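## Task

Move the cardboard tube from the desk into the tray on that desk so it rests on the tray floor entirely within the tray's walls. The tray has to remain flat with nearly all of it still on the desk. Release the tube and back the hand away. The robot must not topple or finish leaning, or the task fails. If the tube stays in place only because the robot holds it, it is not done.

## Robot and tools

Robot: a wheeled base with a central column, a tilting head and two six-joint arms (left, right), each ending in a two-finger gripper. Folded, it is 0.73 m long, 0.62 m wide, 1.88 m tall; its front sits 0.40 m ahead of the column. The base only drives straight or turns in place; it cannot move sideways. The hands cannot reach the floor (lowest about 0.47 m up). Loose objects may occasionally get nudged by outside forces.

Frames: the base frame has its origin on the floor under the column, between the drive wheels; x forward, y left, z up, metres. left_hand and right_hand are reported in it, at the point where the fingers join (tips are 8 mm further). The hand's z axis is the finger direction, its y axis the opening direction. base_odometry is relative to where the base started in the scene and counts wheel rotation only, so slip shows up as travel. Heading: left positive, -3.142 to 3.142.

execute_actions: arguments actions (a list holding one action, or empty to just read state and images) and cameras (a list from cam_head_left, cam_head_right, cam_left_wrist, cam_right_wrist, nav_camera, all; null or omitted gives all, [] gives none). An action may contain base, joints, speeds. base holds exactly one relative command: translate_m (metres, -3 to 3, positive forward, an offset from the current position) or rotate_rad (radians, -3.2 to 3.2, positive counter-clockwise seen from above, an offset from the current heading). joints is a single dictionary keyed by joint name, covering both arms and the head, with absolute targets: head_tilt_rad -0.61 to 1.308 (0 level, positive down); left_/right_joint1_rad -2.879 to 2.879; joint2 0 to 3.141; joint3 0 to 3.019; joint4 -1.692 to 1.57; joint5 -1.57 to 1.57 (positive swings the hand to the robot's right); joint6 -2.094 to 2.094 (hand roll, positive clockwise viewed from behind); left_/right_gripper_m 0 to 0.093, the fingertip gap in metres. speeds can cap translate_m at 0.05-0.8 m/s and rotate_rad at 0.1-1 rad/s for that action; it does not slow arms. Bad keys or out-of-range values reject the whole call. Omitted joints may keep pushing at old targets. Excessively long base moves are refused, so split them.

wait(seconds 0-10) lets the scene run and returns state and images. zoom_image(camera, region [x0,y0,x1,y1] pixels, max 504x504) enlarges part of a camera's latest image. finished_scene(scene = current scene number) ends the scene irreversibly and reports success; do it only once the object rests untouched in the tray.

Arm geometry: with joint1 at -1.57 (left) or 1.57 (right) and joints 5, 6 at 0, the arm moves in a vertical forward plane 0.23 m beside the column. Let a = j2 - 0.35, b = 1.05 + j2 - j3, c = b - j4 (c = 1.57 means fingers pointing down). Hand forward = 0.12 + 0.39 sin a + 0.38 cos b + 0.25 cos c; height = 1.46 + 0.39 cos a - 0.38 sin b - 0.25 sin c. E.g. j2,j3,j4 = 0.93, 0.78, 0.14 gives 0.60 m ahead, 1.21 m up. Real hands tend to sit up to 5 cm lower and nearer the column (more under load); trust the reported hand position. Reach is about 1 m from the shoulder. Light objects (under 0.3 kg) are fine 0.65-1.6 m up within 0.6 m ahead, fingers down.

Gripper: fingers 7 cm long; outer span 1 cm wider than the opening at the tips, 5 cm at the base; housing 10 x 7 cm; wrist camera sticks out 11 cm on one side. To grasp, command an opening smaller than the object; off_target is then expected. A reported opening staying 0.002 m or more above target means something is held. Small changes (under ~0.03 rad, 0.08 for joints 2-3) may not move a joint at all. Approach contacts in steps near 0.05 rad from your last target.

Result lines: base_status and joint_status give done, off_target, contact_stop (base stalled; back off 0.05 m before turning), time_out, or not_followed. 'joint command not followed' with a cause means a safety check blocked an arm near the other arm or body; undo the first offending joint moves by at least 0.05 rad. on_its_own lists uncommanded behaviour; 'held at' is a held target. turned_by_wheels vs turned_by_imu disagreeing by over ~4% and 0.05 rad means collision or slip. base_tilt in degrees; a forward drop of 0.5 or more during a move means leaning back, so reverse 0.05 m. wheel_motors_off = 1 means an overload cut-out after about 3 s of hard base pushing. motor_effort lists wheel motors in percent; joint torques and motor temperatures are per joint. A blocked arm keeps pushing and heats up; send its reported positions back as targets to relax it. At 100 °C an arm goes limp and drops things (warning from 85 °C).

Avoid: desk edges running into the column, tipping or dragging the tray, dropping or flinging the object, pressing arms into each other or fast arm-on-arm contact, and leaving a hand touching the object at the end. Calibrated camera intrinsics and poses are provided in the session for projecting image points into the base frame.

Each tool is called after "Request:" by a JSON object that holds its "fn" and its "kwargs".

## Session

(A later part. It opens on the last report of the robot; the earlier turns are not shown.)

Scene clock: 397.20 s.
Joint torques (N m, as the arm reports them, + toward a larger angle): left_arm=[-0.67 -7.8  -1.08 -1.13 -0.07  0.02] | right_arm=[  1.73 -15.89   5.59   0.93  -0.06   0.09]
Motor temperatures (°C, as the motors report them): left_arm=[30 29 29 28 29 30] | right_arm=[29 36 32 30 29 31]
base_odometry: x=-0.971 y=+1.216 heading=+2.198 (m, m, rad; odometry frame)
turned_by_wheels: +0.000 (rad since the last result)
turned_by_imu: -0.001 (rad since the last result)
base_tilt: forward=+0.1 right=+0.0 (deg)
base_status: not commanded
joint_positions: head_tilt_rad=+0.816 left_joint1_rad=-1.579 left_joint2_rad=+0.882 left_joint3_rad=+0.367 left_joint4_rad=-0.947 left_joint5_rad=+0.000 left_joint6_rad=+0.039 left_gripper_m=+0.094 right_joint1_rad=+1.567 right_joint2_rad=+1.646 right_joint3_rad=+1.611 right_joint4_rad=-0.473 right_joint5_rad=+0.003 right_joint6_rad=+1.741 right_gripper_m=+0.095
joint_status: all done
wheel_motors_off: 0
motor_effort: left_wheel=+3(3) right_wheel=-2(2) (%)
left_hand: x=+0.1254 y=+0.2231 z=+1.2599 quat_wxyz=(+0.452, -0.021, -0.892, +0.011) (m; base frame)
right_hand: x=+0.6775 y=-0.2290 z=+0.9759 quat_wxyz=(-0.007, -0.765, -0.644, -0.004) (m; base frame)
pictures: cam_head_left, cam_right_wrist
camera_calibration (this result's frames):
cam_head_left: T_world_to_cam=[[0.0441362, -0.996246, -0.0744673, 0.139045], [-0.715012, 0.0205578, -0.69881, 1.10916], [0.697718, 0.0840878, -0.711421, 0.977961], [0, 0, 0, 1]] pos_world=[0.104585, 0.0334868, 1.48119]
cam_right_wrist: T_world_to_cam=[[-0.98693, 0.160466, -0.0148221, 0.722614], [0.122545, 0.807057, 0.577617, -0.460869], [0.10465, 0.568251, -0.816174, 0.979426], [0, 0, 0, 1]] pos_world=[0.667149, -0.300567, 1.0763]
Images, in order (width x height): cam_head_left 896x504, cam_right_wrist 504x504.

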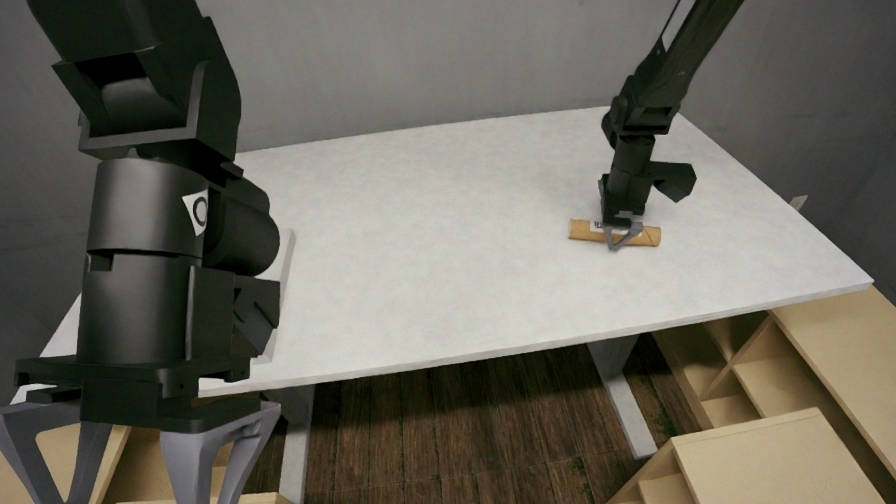

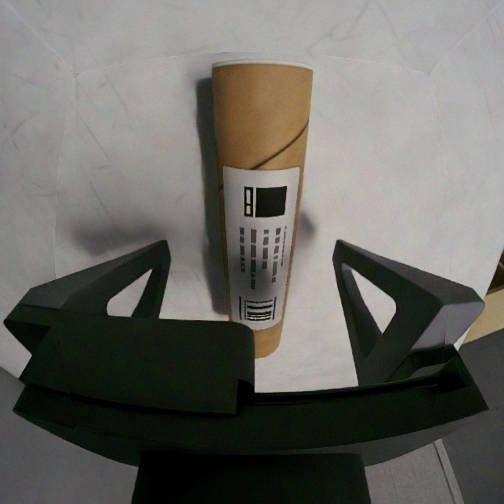

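Request:
{"fn": "execute_actions", "kwargs": {"actions": [{"joints": {"right_joint2_rad": 1.68, "right_joint3_rad": 1.625, "right_joint4_rad": -0.46}}], "cameras": ["cam_head_left", "cam_right_wrist"]}}

Scene clock: 406.57 s.
Joint torques (N m, as the arm reports them, + toward a larger angle): left_arm=[-0.51 -7.9  -1.06 -1.23 -0.07  0.05] | right_arm=[  1.85 -15.75   5.59   0.98  -0.06   0.11]
Motor temperatures (°C, as the motors report them): left_arm=[30 29 29 28 29 30] | right_arm=[29 35 32 30 29 31]
base_odometry: x=-0.971 y=+1.216 heading=+2.198 (m, m, rad; odometry frame)
turned_by_wheels: +0.000 (rad since the last result)
turned_by_imu: -0.001 (rad since the last result)
base_tilt: forward=+0.1 right=+0.0 (deg)
base_status: not commanded
joint_positions: head_tilt_rad=+0.816 left_joint1_rad=-1.579 left_joint2_rad=+0.882 left_joint3_rad=+0.367 left_joint4_rad=-0.947 left_joint5_rad=+0.000 left_joint6_rad=+0.039 left_gripper_m=+0.094 right_joint1_rad=+1.567 right_joint2_rad=+1.672 right_joint3_rad=+1.611 right_joint4_rad=-0.473 right_joint5_rad=+0.003 right_joint6_rad=+1.741 right_gripper_m=+0.095
joint_status: all done
wheel_motors_off: 0
motor_effort: left_wheel=+2(2) right_wheel=-2(2) (%)
left_hand: x=+0.1254 y=+0.2231 z=+1.2599 quat_wxyz=(+0.452, -0.021, -0.892, +0.011) (m; base frame)
right_hand: x=+0.6650 y=-0.2290 z=+0.9619 quat_wxyz=(+0.001, -0.765, -0.644, +0.006) (m; base frame)
pictures: cam_head_left, cam_right_wrist
camera_calibration (this result's frames):
cam_head_left: T_world_to_cam=[[0.0441363, -0.996246, -0.0744672, 0.139045], [-0.715011, 0.0205578, -0.698811, 1.10916], [0.697719, 0.0840878, -0.711419, 0.977959], [0, 0, 0, 1]] pos_world=[0.104585, 0.0334868, 1.48119]
cam_right_wrist: T_world_to_cam=[[-0.986971, 0.160558, 0.010413, 0.685889], [0.137342, 0.807014, 0.574339, -0.45794], [0.0838112, 0.568286, -0.818551, 0.985481], [0, 0, 0, 1]] pos_world=[0.657254, -0.300596, 1.06254]
Images, in order (width x height): cam_head_left 896x504, cam_right_wrist 504x504.

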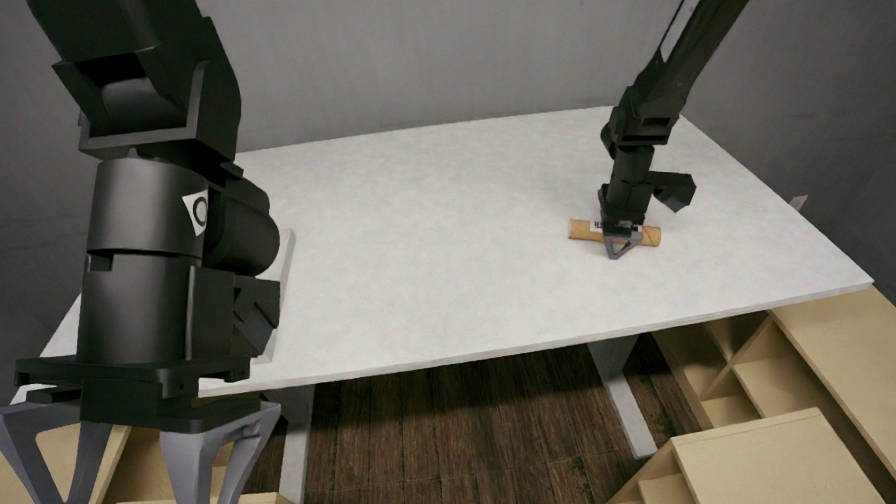

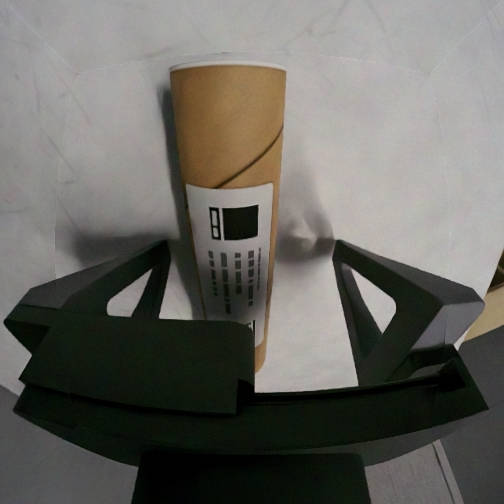

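Request:
{"fn": "execute_actions", "kwargs": {"actions": [{"joints": {"right_gripper_m": 0.02, "right_joint4_rad": -0.435}}], "cameras": ["cam_head_left", "cam_right_wrist"]}}

Scene clock: 413.40 s.
Joint torques (N m, as the arm reports them, + toward a larger angle): left_arm=[-1.05 -7.77 -1.15 -1.11 -0.08  0.04] | right_arm=[  1.82 -15.64   5.53   1.17  -0.06   0.11]
Motor temperatures (°C, as the motors report them): left_arm=[30 29 29 28 29 30] | right_arm=[29 35 32 30 29 31]
base_odometry: x=-0.971 y=+1.216 heading=+2.198 (m, m, rad; odometry frame)
turned_by_wheels: +0.000 (rad since the last result)
turned_by_imu: -0.001 (rad since the last result)
base_tilt: forward=+0.0 right=+0.0 (deg)
base_status: not commanded
joint_positions: head_tilt_rad=+0.816 left_joint1_rad=-1.579 left_joint2_rad=+0.882 left_joint3_rad=+0.367 left_joint4_rad=-0.947 left_joint5_rad=+0.000 left_joint6_rad=+0.039 left_gripper_m=+0.094 right_joint1_rad=+1.567 right_joint2_rad=+1.672 right_joint3_rad=+1.611 right_joint4_rad=-0.450 right_joint5_rad=+0.003 right_joint6_rad=+1.741 right_gripper_m=+0.036
joint_status: right_gripper_m off_target (ended at +0.036, target +0.020); the others done
wheel_motors_off: 0
motor_effort: left_wheel=+4(2) right_wheel=-2(3) (%)
left_hand: x=+0.1254 y=+0.2231 z=+1.2599 quat_wxyz=(+0.452, -0.021, -0.892, +0.011) (m; base frame)
right_hand: x=+0.6707 y=-0.2290 z=+0.9619 quat_wxyz=(-0.007, -0.765, -0.644, -0.003) (m; base frame)
pictures: cam_head_left, cam_right_wrist
camera_calibration (this result's frames):
cam_head_left: T_world_to_cam=[[0.0441365, -0.996246, -0.0744671, 0.139045], [-0.715008, 0.0205578, -0.698813, 1.10917], [0.697721, 0.0840878, -0.711417, 0.977955], [0, 0, 0, 1]] pos_world=[0.104585, 0.0334868, 1.48119]
cam_right_wrist: T_world_to_cam=[[-0.986899, 0.160851, -0.012564, 0.713658], [0.12418, 0.807003, 0.577343, -0.452781], [0.103005, 0.568219, -0.816405, 0.970056], [0, 0, 0, 1]] pos_world=[0.660614, -0.300601, 1.06234]
Images, in order (width x height): cam_head_left 896x504, cam_right_wrist 504x504.

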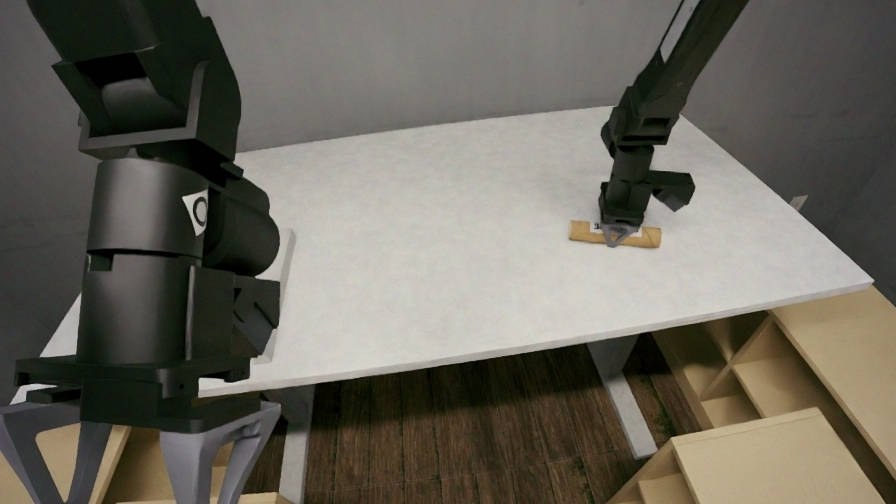

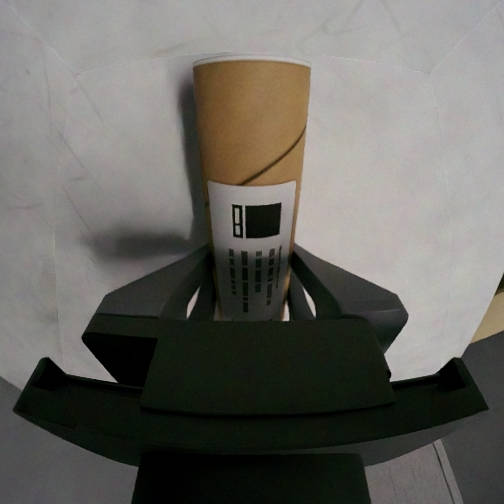

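Request:
{"fn": "execute_actions", "kwargs": {"actions": [{"joints": {"right_joint2_rad": 1.48, "right_joint3_rad": 1.625, "right_joint4_rad": -0.63, "right_gripper_m": 0.02}}], "cameras": ["cam_head_left", "cam_right_wrist"]}}

Scene clock: 480.53 s.
Joint torques (N m, as the arm reports them, + toward a larger angle): left_arm=[-0.87 -7.95 -1.1  -1.09 -0.09  0.02] | right_arm=[  1.96 -16.66   6.5   -0.06  -0.04   0.09]
Motor temperatures (°C, as the motors report them): left_arm=[30 29 29 28 29 30] | right_arm=[29 37 32 30 29 31]
base_odometry: x=-0.971 y=+1.216 heading=+2.198 (m, m, rad; odometry frame)
turned_by_wheels: +0.000 (rad since the last result)
turned_by_imu: -0.002 (rad since the last result)
base_tilt: forward=+0.0 right=+0.0 (deg)
base_status: not commanded
joint_positions: head_tilt_rad=+0.816 left_joint1_rad=-1.579 left_joint2_rad=+0.882 left_joint3_rad=+0.367 left_joint4_rad=-0.947 left_joint5_rad=+0.000 left_joint6_rad=+0.039 left_gripper_m=+0.094 right_joint1_rad=+1.567 right_joint2_rad=+1.475 right_joint3_rad=+1.620 right_joint4_rad=-0.615 right_joint5_rad=+0.003 right_joint6_rad=+1.741 right_gripper_m=+0.036
joint_status: right_gripper_m off_target (ended at +0.036, target +0.020); the others done
wheel_motors_off: 0
motor_effort: left_wheel=+2(4) right_wheel=-2(3) (%)
left_hand: x=+0.1254 y=+0.2231 z=+1.2599 quat_wxyz=(+0.452, -0.021, -0.892, +0.011) (m; base frame)
right_hand: x=+0.7215 y=-0.2287 z=+1.0755 quat_wxyz=(-0.020, -0.765, -0.643, -0.018) (m; base frame)
pictures: cam_head_left, cam_right_wrist
camera_calibration (this result's frames):
cam_head_left: T_world_to_cam=[[0.0441372, -0.996246, -0.0744667, 0.139044], [-0.715002, 0.0205578, -0.69882, 1.10917], [0.697727, 0.0840878, -0.711411, 0.977946], [0, 0, 0, 1]] pos_world=[0.104586, 0.0334868, 1.48119]
cam_right_wrist: T_world_to_cam=[[-0.985608, 0.160703, -0.0524633, 0.807118], [0.100622, 0.807069, 0.58182, -0.512737], [0.135841, 0.568167, -0.811624, 1.02856], [0, 0, 0, 1]] pos_world=[0.707373, -0.300287, 1.17547]
Images, in order (width x height): cam_head_left 896x504, cam_right_wrist 504x504.

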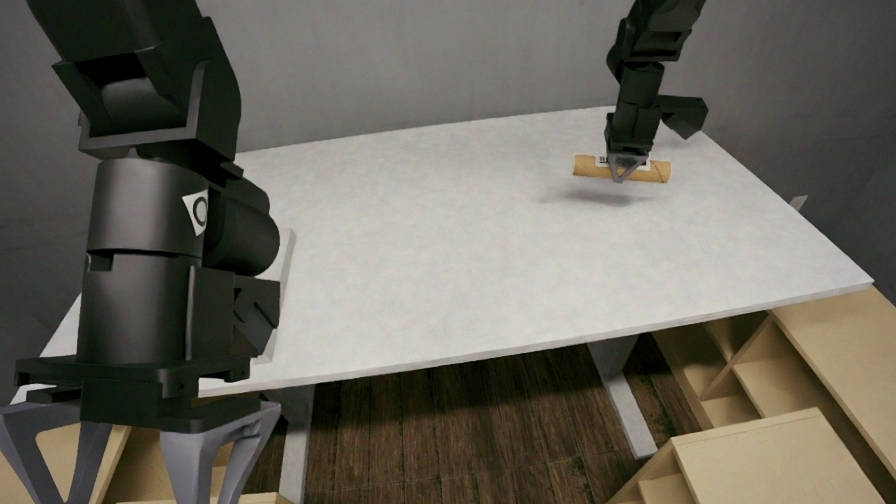

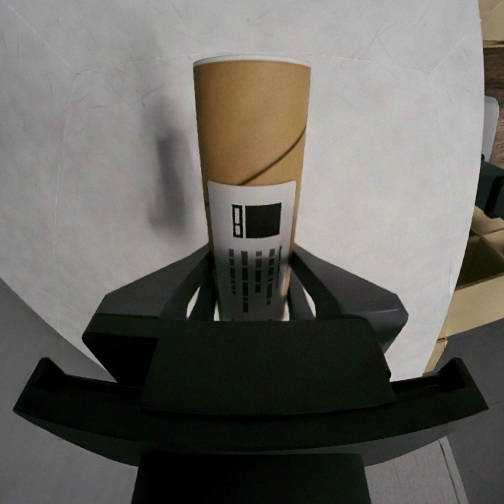

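Request:
{"fn": "execute_actions", "kwargs": {"actions": [{"base": {"rotate_rad": 0.745}, "joints": {"right_joint1_rad": 1.94, "right_joint2_rad": 1.61, "right_joint3_rad": 1.78, "right_joint4_rad": -0.705, "right_joint5_rad": 0.32, "right_joint6_rad": 0.79, "right_gripper_m": 0.02}, "speeds": {"rotate_rad": 0.7}}], "cameras": ["cam_head_left", "cam_head_right", "cam_right_wrist"]}}

Scene clock: 503.03 s.
Joint torques (N m, as the arm reports them, + toward a larger angle): left_arm=[-0.86 -7.88 -1.15 -1.14 -0.07  0.02] | right_arm=[  7.5  -17.5    7.56  -0.15   0.21  -0.13]
Motor temperatures (°C, as the motors report them): left_arm=[30 29 29 28 29 30] | right_arm=[29 37 33 30 29 31]
base_odometry: x=-0.971 y=+1.216 heading=+2.942 (m, m, rad; odometry frame)
turned_by_wheels: +0.744 (rad since the last result)
turned_by_imu: +0.738 (rad since the last result)
base_tilt: forward=+0.0 right=+0.0 (deg)
base_status: done
joint_positions: head_tilt_rad=+0.816 left_joint1_rad=-1.579 left_joint2_rad=+0.882 left_joint3_rad=+0.367 left_joint4_rad=-0.947 left_joint5_rad=+0.000 left_joint6_rad=+0.039 left_gripper_m=+0.094 right_joint1_rad=+1.941 right_joint2_rad=+1.618 right_joint3_rad=+1.759 right_joint4_rad=-0.691 right_joint5_rad=+0.317 right_joint6_rad=+0.800 right_gripper_m=+0.036
joint_status: right_gripper_m off_target (ended at +0.036, target +0.020); the others done
wheel_motors_off: 0
motor_effort: left_wheel=-6(48) right_wheel=+6(63) (%)
left_hand: x=+0.1254 y=+0.2231 z=+1.2599 quat_wxyz=(+0.452, -0.021, -0.892, +0.011) (m; base frame)
right_hand: x=+0.7074 y=-0.0262 z=+1.0549 quat_wxyz=(-0.002, -0.300, -0.954, -0.002) (m; base frame)
pictures: cam_head_left, cam_head_right, cam_right_wrist
camera_calibration (this result's frames):
cam_head_left: T_world_to_cam=[[0.0441385, -0.996246, -0.0744659, 0.139043], [-0.71499, 0.0205578, -0.698832, 1.10919], [0.69774, 0.0840878, -0.711399, 0.977926], [0, 0, 0, 1]] pos_world=[0.104587, 0.0334868, 1.48119]
cam_head_right: T_world_to_cam=[[0.0458911, -0.996837, -0.06488, 0.0734957], [-0.714708, 0.0126122, -0.699309, 1.11051], [0.697915, 0.0784623, -0.711869, 0.975266], [0, 0, 0, 1]] pos_world=[0.109662, -0.0172644, 1.47562]
cam_right_wrist: T_world_to_cam=[[-0.563431, -0.826155, -0.00354216, 0.38346], [-0.674436, 0.457476, 0.579527, -0.12125], [-0.477159, 0.328913, -0.814945, 1.32955], [0, 0, 0, 1]] pos_world=[0.768684, -0.0650395, 1.15514]
Images, in order (width x height): cam_head_left 896x504, cam_head_right 896x504, cam_right_wrist 504x504.

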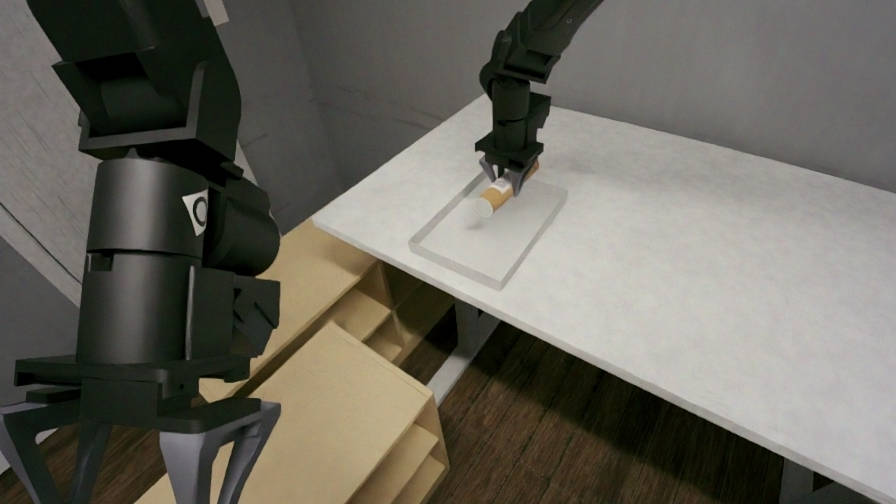

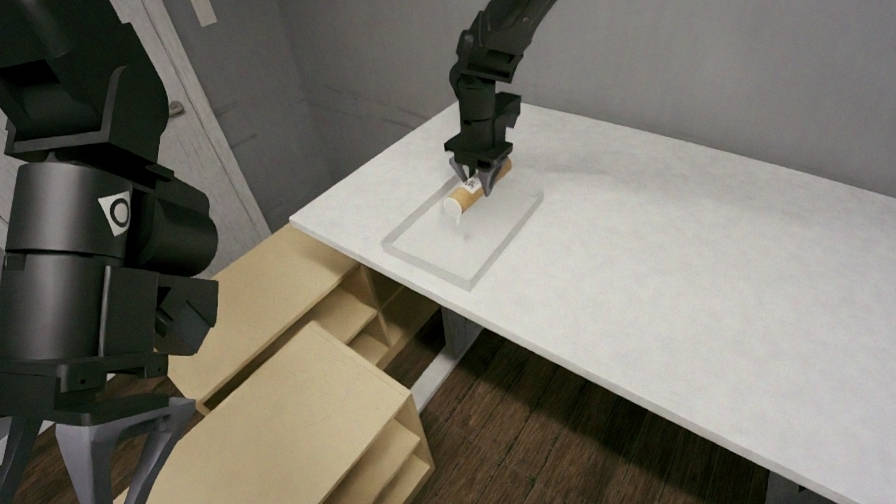

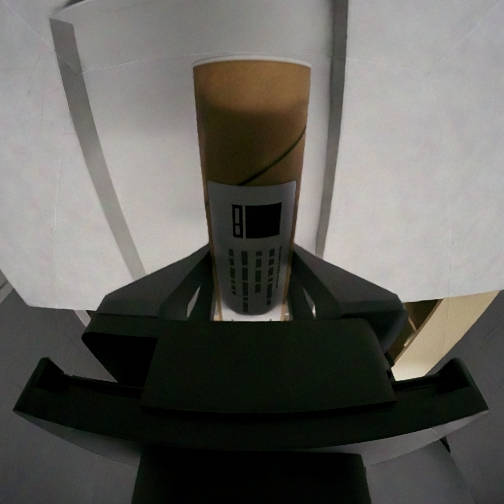

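Request:
{"fn": "execute_actions", "kwargs": {"actions": [{"joints": {"right_joint1_rad": 1.94, "right_joint2_rad": 1.765, "right_joint3_rad": 1.897, "right_joint4_rad": -0.642, "right_joint5_rad": 0.32, "right_joint6_rad": 0.79, "right_gripper_m": 0.02}}], "cameras": ["cam_head_left", "cam_right_wrist"]}}

Scene clock: 529.47 s.
Joint torques (N m, as the arm reports them, + toward a larger angle): left_arm=[-0.7  -7.74 -1.15 -1.13 -0.07  0.05] | right_arm=[  8.64 -18.09   6.65   0.84   0.2   -0.07]
Motor temperatures (°C, as the motors report them): left_arm=[30 29 29 28 29 30] | right_arm=[29 38 34 30 29 31]
base_odometry: x=-0.971 y=+1.216 heading=+2.942 (m, m, rad; odometry frame)
turned_by_wheels: +0.000 (rad since the last result)
turned_by_imu: -0.002 (rad since the last result)
base_tilt: forward=+0.0 right=+0.1 (deg)
base_status: not commanded
joint_positions: head_tilt_rad=+0.816 left_joint1_rad=-1.579 left_joint2_rad=+0.882 left_joint3_rad=+0.367 left_joint4_rad=-0.947 left_joint5_rad=+0.000 left_joint6_rad=+0.039 left_gripper_m=+0.094 right_joint1_rad=+1.941 right_joint2_rad=+1.775 right_joint3_rad=+1.885 right_joint4_rad=-0.650 right_joint5_rad=+0.317 right_joint6_rad=+0.800 right_gripper_m=+0.036
joint_status: right_gripper_m off_target (ended at +0.036, target +0.020); the others done
wheel_motors_off: 0
motor_effort: left_wheel=-8(6) right_wheel=+7(8) (%)
left_hand: x=+0.1254 y=+0.2231 z=+1.2599 quat_wxyz=(+0.452, -0.021, -0.892, +0.011) (m; base frame)
right_hand: x=+0.7114 y=-0.0044 z=+0.9924 quat_wxyz=(-0.006, -0.301, -0.953, -0.004) (m; base frame)
pictures: cam_head_left, cam_right_wrist
camera_calibration (this result's frames):
cam_head_left: T_world_to_cam=[[0.0441388, -0.996246, -0.0744657, 0.139043], [-0.714987, 0.0205578, -0.698835, 1.1092], [0.697743, 0.0840878, -0.711396, 0.977921], [0, 0, 0, 1]] pos_world=[0.104587, 0.0334868, 1.48119]
cam_right_wrist: T_world_to_cam=[[-0.565934, -0.824387, -0.0102446, 0.411966], [-0.678345, 0.458543, 0.574096, -0.0841123], [-0.468579, 0.331849, -0.818724, 1.27107], [0, 0, 0, 1]] pos_world=[0.771687, -0.0436166, 1.09317]
Images, in order (width x height): cam_head_left 896x504, cam_right_wrist 504x504.

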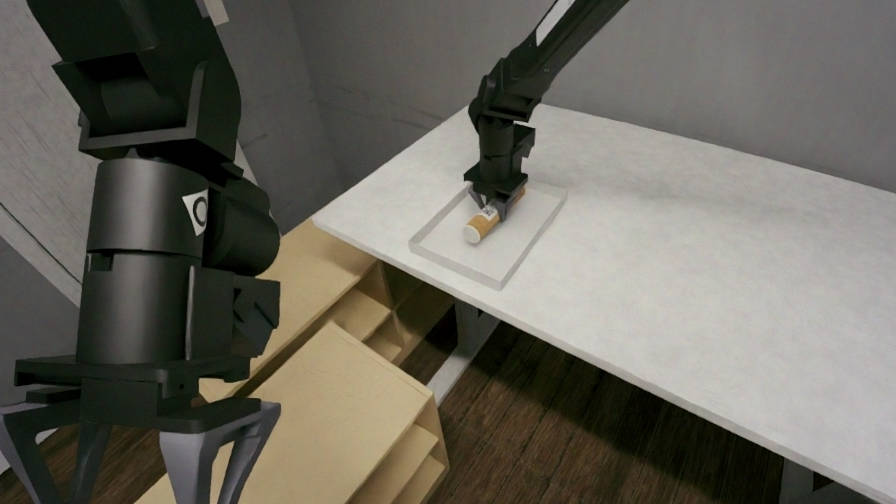

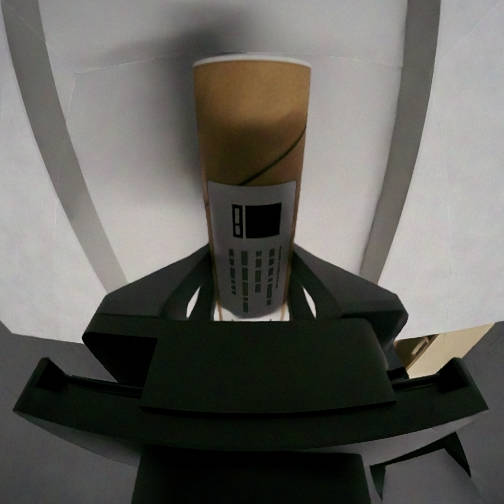

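Request:
{"fn": "execute_actions", "kwargs": {"actions": [{"joints": {"right_joint2_rad": 1.818, "right_joint4_rad": -0.612, "right_gripper_m": 0.02}}], "cameras": ["cam_head_left", "cam_right_wrist"]}}

Scene clock: 541.87 s.
Joint torques (N m, as the arm reports them, + toward a larger angle): left_arm=[-0.58 -7.59 -1.13 -1.1  -0.1   0.04] | right_arm=[  8.85 -16.14   6.54   1.07   0.2   -0.08]
Motor temperatures (°C, as the motors report them): left_arm=[30 29 29 28 29 30] | right_arm=[29 39 34 30 29 31]
base_odometry: x=-0.971 y=+1.216 heading=+2.942 (m, m, rad; odometry frame)
turned_by_wheels: +0.000 (rad since the last result)
turned_by_imu: -0.001 (rad since the last result)
base_tilt: forward=+0.0 right=+0.0 (deg)
base_status: not commanded
joint_positions: head_tilt_rad=+0.816 left_joint1_rad=-1.579 left_joint2_rad=+0.882 left_joint3_rad=+0.367 left_joint4_rad=-0.947 left_joint5_rad=+0.000 left_joint6_rad=+0.039 left_gripper_m=+0.094 right_joint1_rad=+1.941 right_joint2_rad=+1.816 right_joint3_rad=+1.885 right_joint4_rad=-0.625 right_joint5_rad=+0.317 right_joint6_rad=+0.800 right_gripper_m=+0.036
joint_status: right_gripper_m off_target (ended at +0.036, target +0.020); the others done
wheel_motors_off: 0
motor_effort: left_wheel=-6(7) right_wheel=+8(8) (%)
left_hand: x=+0.1254 y=+0.2231 z=+1.2599 quat_wxyz=(+0.452, -0.021, -0.892, +0.011) (m; base frame)
right_hand: x=+0.6964 y=+0.0006 z=+0.9688 quat_wxyz=(+0.001, -0.299, -0.954, -0.001) (m; base frame)
pictures: cam_head_left, cam_right_wrist
camera_calibration (this result's frames):
cam_head_left: T_world_to_cam=[[0.0441389, -0.996246, -0.0744656, 0.139042], [-0.714986, 0.0205578, -0.698837, 1.1092], [0.697744, 0.0840878, -0.711395, 0.977919], [0, 0, 0, 1]] pos_world=[0.104587, 0.0334868, 1.48119]
cam_right_wrist: T_world_to_cam=[[-0.561957, -0.827166, 0.000315454, 0.394366], [-0.672157, 0.45687, 0.582645, -0.0956337], [-0.482088, 0.32721, -0.812727, 1.24659], [0, 0, 0, 1]] pos_world=[0.758305, -0.0379986, 1.06874]
Images, in order (width x height): cam_head_left 896x504, cam_right_wrist 504x504.

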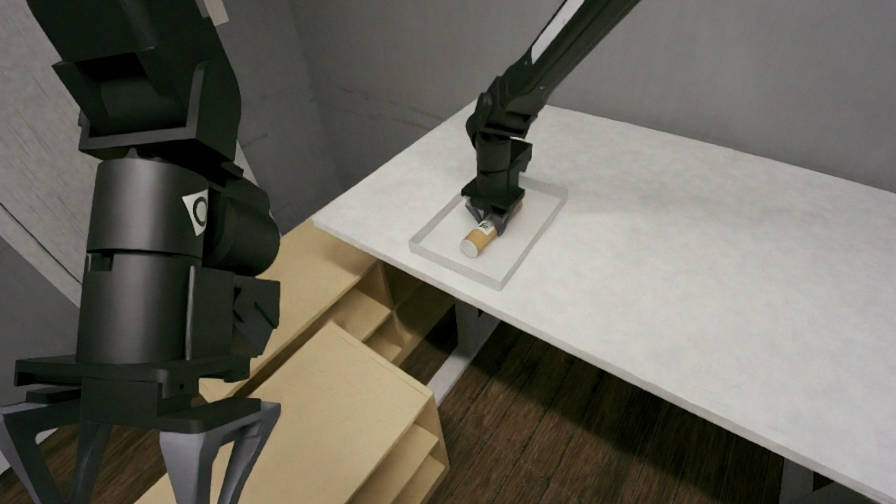

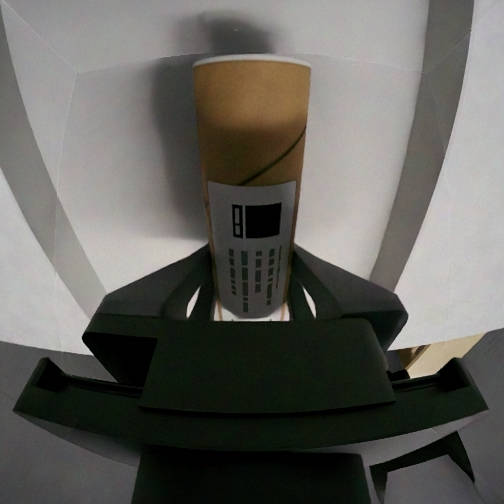

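Request:
{"fn": "zoom_image", "kwargs": {"camera": "cam_head_left", "region": [400, 170, 580, 300]}}

Region (400, 170, 580, 300) of cam_head_left's 896x504 image, scaled by 2.800, with more detail than that image has.

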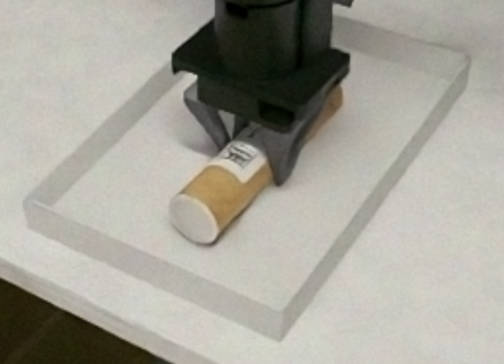

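Request:
{"fn": "execute_actions", "kwargs": {"actions": [{"joints": {"right_joint2_rad": 1.838, "right_gripper_m": 0.02}}], "cameras": ["cam_right_wrist"]}}

Scene clock: 556.00 s.
Joint torques (N m, as the arm reports them, + toward a larger angle): left_arm=[-0.59 -7.92 -1.15 -1.13 -0.07  0.04] | right_arm=[  9.01 -16.15   6.29   0.95   0.19  -0.1 ]
Motor temperatures (°C, as the motors report them): left_arm=[30 29 29 28 29 30] | right_arm=[29 39 33 30 29 31]
base_odometry: x=-0.971 y=+1.216 heading=+2.942 (m, m, rad; odometry frame)
turned_by_wheels: +0.000 (rad since the last result)
turned_by_imu: -0.001 (rad since the last result)
base_tilt: forward=+0.1 right=+0.0 (deg)
base_status: not commanded
joint_positions: head_tilt_rad=+0.816 left_joint1_rad=-1.579 left_joint2_rad=+0.882 left_joint3_rad=+0.367 left_joint4_rad=-0.947 left_joint5_rad=+0.000 left_joint6_rad=+0.039 left_gripper_m=+0.094 right_joint1_rad=+1.941 right_joint2_rad=+1.826 right_joint3_rad=+1.885 right_joint4_rad=-0.625 right_joint5_rad=+0.317 right_joint6_rad=+0.800 right_gripper_m=+0.036
joint_status: right_gripper_m off_target (ended at +0.036, target +0.020); the others done
wheel_motors_off: 0
motor_effort: left_wheel=-8(8) right_wheel=+8(8) (%)
left_hand: x=+0.1254 y=+0.2231 z=+1.2599 quat_wxyz=(+0.452, -0.021, -0.892, +0.011) (m; base frame)
right_hand: x=+0.6914 y=+0.0014 z=+0.9633 quat_wxyz=(+0.005, -0.298, -0.955, +0.002) (m; base frame)
pictures: cam_right_wrist
camera_calibration (this result's frames):
cam_right_wrist: T_world_to_cam=[[-0.559448, -0.828836, 0.00699827, 0.384039], [-0.668364, 0.456093, 0.587596, -0.103579], [-0.490212, 0.324052, -0.809124, 1.24164], [0, 0, 0, 1]] pos_world=[0.75429, -0.0368092, 1.06282]
Images, in order (width x height): cam_right_wrist 504x504.

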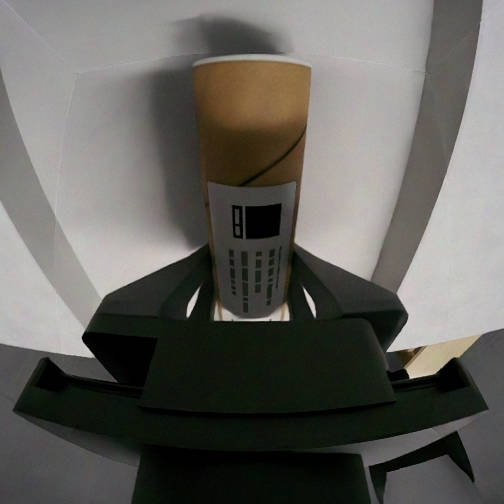

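Request:
{"fn": "execute_actions", "kwargs": {"actions": [{"joints": {"right_gripper_m": 0.07}}], "cameras": ["cam_head_left", "cam_right_wrist"]}}

Scene clock: 563.63 s.
Joint torques (N m, as the arm reports them, + toward a larger angle): left_arm=[-0.67 -7.65 -1.04 -1.24 -0.05  0.04] | right_arm=[  8.89 -16.07   6.36   1.01   0.19  -0.09]
Motor temperatures (°C, as the motors report them): left_arm=[30 29 29 28 29 30] | right_arm=[29 39 33 30 29 31]
base_odometry: x=-0.971 y=+1.216 heading=+2.942 (m, m, rad; odometry frame)
turned_by_wheels: +0.000 (rad since the last result)
turned_by_imu: -0.001 (rad since the last result)
base_tilt: forward=+0.1 right=+0.0 (deg)
base_status: not commanded
joint_positions: head_tilt_rad=+0.816 left_joint1_rad=-1.579 left_joint2_rad=+0.882 left_joint3_rad=+0.367 left_joint4_rad=-0.947 left_joint5_rad=+0.000 left_joint6_rad=+0.039 left_gripper_m=+0.094 right_joint1_rad=+1.941 right_joint2_rad=+1.826 right_joint3_rad=+1.885 right_joint4_rad=-0.625 right_joint5_rad=+0.317 right_joint6_rad=+0.800 right_gripper_m=+0.070
joint_status: all done
wheel_motors_off: 0
motor_effort: left_wheel=-8(7) right_wheel=+8(8) (%)
left_hand: x=+0.1254 y=+0.2231 z=+1.2599 quat_wxyz=(+0.452, -0.021, -0.892, +0.011) (m; base frame)
right_hand: x=+0.6914 y=+0.0014 z=+0.9633 quat_wxyz=(+0.005, -0.298, -0.955, +0.002) (m; base frame)
pictures: cam_head_left, cam_right_wrist
camera_calibration (this result's frames):
cam_head_left: T_world_to_cam=[[0.044139, -0.996246, -0.0744656, 0.139042], [-0.714985, 0.0205578, -0.698837, 1.1092], [0.697745, 0.0840878, -0.711394, 0.977918], [0, 0, 0, 1]] pos_world=[0.104587, 0.0334868, 1.48119]
cam_right_wrist: T_world_to_cam=[[-0.559448, -0.828836, 0.00699827, 0.384039], [-0.668364, 0.456093, 0.587596, -0.103579], [-0.490212, 0.324052, -0.809124, 1.24164], [0, 0, 0, 1]] pos_world=[0.75429, -0.0368092, 1.06282]
Images, in order (width x height): cam_head_left 896x504, cam_right_wrist 504x504.

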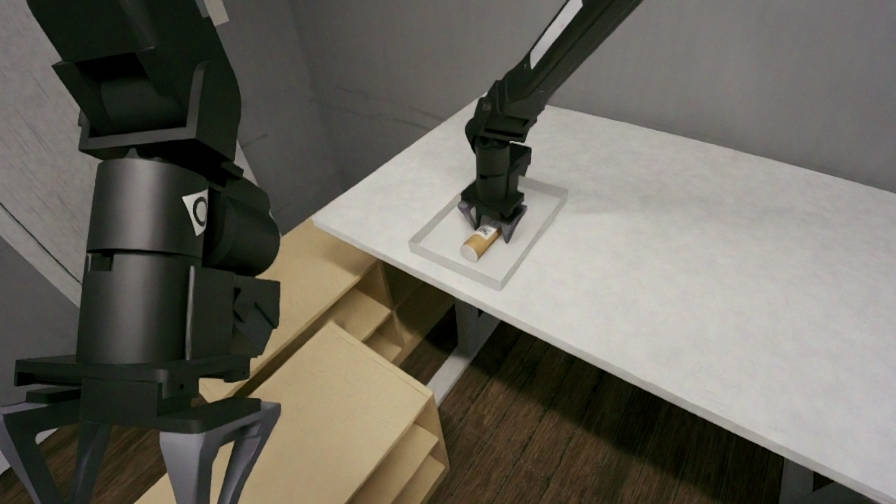

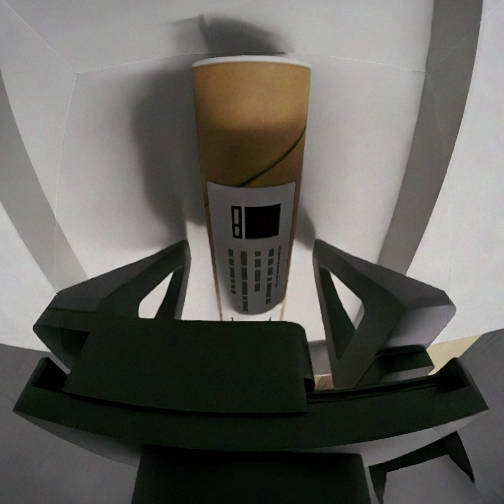

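Request:
{"fn": "execute_actions", "kwargs": {"actions": [{"joints": {"right_joint2_rad": 1.3, "right_joint4_rad": -0.85}}], "cameras": ["cam_head_left", "cam_right_wrist"]}}

Scene clock: 586.80 s.
Joint torques (N m, as the arm reports them, + toward a larger angle): left_arm=[-0.36 -7.93 -1.13 -1.16 -0.09  0.04] | right_arm=[  5.41 -18.33   9.91   0.41   0.09  -0.11]
Motor temperatures (°C, as the motors report them): left_arm=[30 29 29 28 29 30] | right_arm=[29 39 34 30 29 31]
base_odometry: x=-0.971 y=+1.216 heading=+2.942 (m, m, rad; odometry frame)
turned_by_wheels: +0.000 (rad since the last result)
turned_by_imu: -0.002 (rad since the last result)
base_tilt: forward=+0.0 right=+0.0 (deg)
base_status: not commanded
joint_positions: head_tilt_rad=+0.816 left_joint1_rad=-1.579 left_joint2_rad=+0.882 left_joint3_rad=+0.367 left_joint4_rad=-0.947 left_joint5_rad=+0.000 left_joint6_rad=+0.039 left_gripper_m=+0.094 right_joint1_rad=+1.941 right_joint2_rad=+1.312 right_joint3_rad=+1.881 right_joint4_rad=-0.837 right_joint5_rad=+0.318 right_joint6_rad=+0.800 right_gripper_m=+0.070
joint_status: all done
wheel_motors_off: 0
motor_effort: left_wheel=-9(10) right_wheel=+10(11) (%)
left_hand: x=+0.1254 y=+0.2231 z=+1.2599 quat_wxyz=(+0.452, -0.021, -0.892, +0.011) (m; base frame)
right_hand: x=+0.8307 y=-0.0797 z=+1.2844 quat_wxyz=(-0.119, -0.339, -0.931, -0.065) (m; base frame)
pictures: cam_head_left, cam_right_wrist
camera_calibration (this result's frames):
cam_head_left: T_world_to_cam=[[0.0441393, -0.996246, -0.0744654, 0.139042], [-0.714982, 0.0205578, -0.69884, 1.10921], [0.697748, 0.0840878, -0.711391, 0.977913], [0, 0, 0, 1]] pos_world=[0.104588, 0.0334868, 1.48119]
cam_right_wrist: T_world_to_cam=[[-0.607783, -0.769069, -0.19782, 0.700503], [-0.763101, 0.496717, 0.41346, 0.14349], [-0.219719, 0.40225, -0.888774, 1.47989], [0, 0, 0, 1]] pos_world=[0.860411, -0.127826, 1.39454]
Images, in order (width x height): cam_head_left 896x504, cam_right_wrist 504x504.

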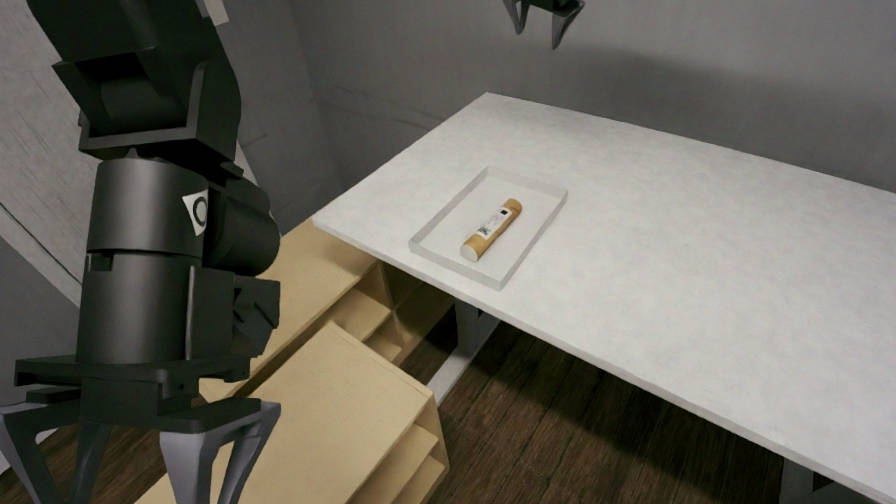

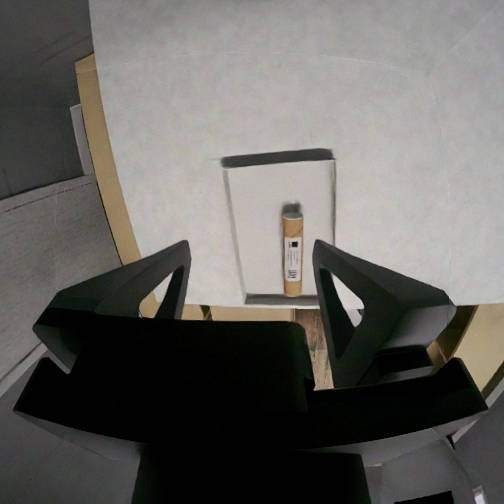

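Request:
{"fn": "execute_actions", "kwargs": {"actions": [{"base": {"rotate_rad": -0.6}, "joints": {"right_joint1_rad": 1.57, "right_joint2_rad": 0.87, "right_joint3_rad": 0.5, "right_joint4_rad": -0.95, "right_joint5_rad": 0.0, "right_joint6_rad": 0.0}}], "cameras": ["cam_head_right"]}}

Scene clock: 593.77 s.
Joint torques (N m, as the arm reports them, + toward a larger angle): left_arm=[-0.73 -7.82 -1.11 -1.24 -0.09  0.02] | right_arm=[ 2.29 -6.18  0.64 -1.4  -0.24 -0.11]
Motor temperatures (°C, as the motors report them): left_arm=[30 29 29 28 29 30] | right_arm=[29 39 34 30 29 31]
base_odometry: x=-0.971 y=+1.216 heading=+2.345 (m, m, rad; odometry frame)
turned_by_wheels: -0.597 (rad since the last result)
turned_by_imu: -0.598 (rad since the last result)
base_tilt: forward=+0.0 right=+0.0 (deg)
base_status: done
joint_positions: head_tilt_rad=+0.816 left_joint1_rad=-1.579 left_joint2_rad=+0.882 left_joint3_rad=+0.367 left_joint4_rad=-0.947 left_joint5_rad=+0.000 left_joint6_rad=+0.039 left_gripper_m=+0.094 right_joint1_rad=+1.565 right_joint2_rad=+0.879 right_joint3_rad=+0.495 right_joint4_rad=-0.939 right_joint5_rad=+0.004 right_joint6_rad=+0.011 right_gripper_m=+0.070
joint_status: all done
wheel_motors_off: 0
motor_effort: left_wheel=+2(40) right_wheel=+0(31) (%)
left_hand: x=+0.1254 y=+0.2231 z=+1.2599 quat_wxyz=(+0.452, -0.021, -0.892, +0.011) (m; base frame)
right_hand: x=+0.1963 y=-0.2277 z=+1.2381 quat_wxyz=(+0.389, -0.007, -0.921, +0.006) (m; base frame)
pictures: cam_head_right
camera_calibration (this result's frames):
cam_head_right: T_world_to_cam=[[0.0458926, -0.996837, -0.064879, 0.073494], [-0.714693, 0.0126122, -0.699325, 1.11053], [0.697931, 0.0784623, -0.711854, 0.975242], [0, 0, 0, 1]] pos_world=[0.109664, -0.0172644, 1.47562]
Images, in order (width x height): cam_head_right 896x504.

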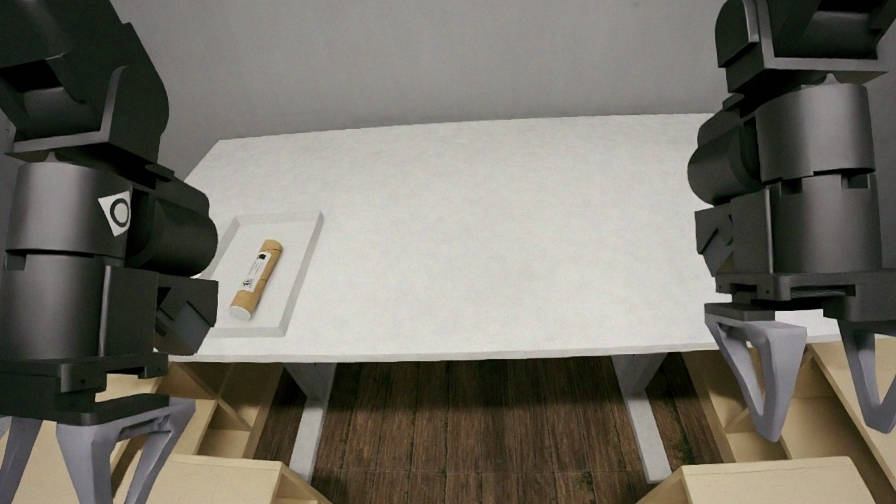

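The tube is lying inside the tray and the robot is clear.

Request:
{"fn": "finished_scene", "kwargs": {"scene": 1}}

The scene is finished: the task was done.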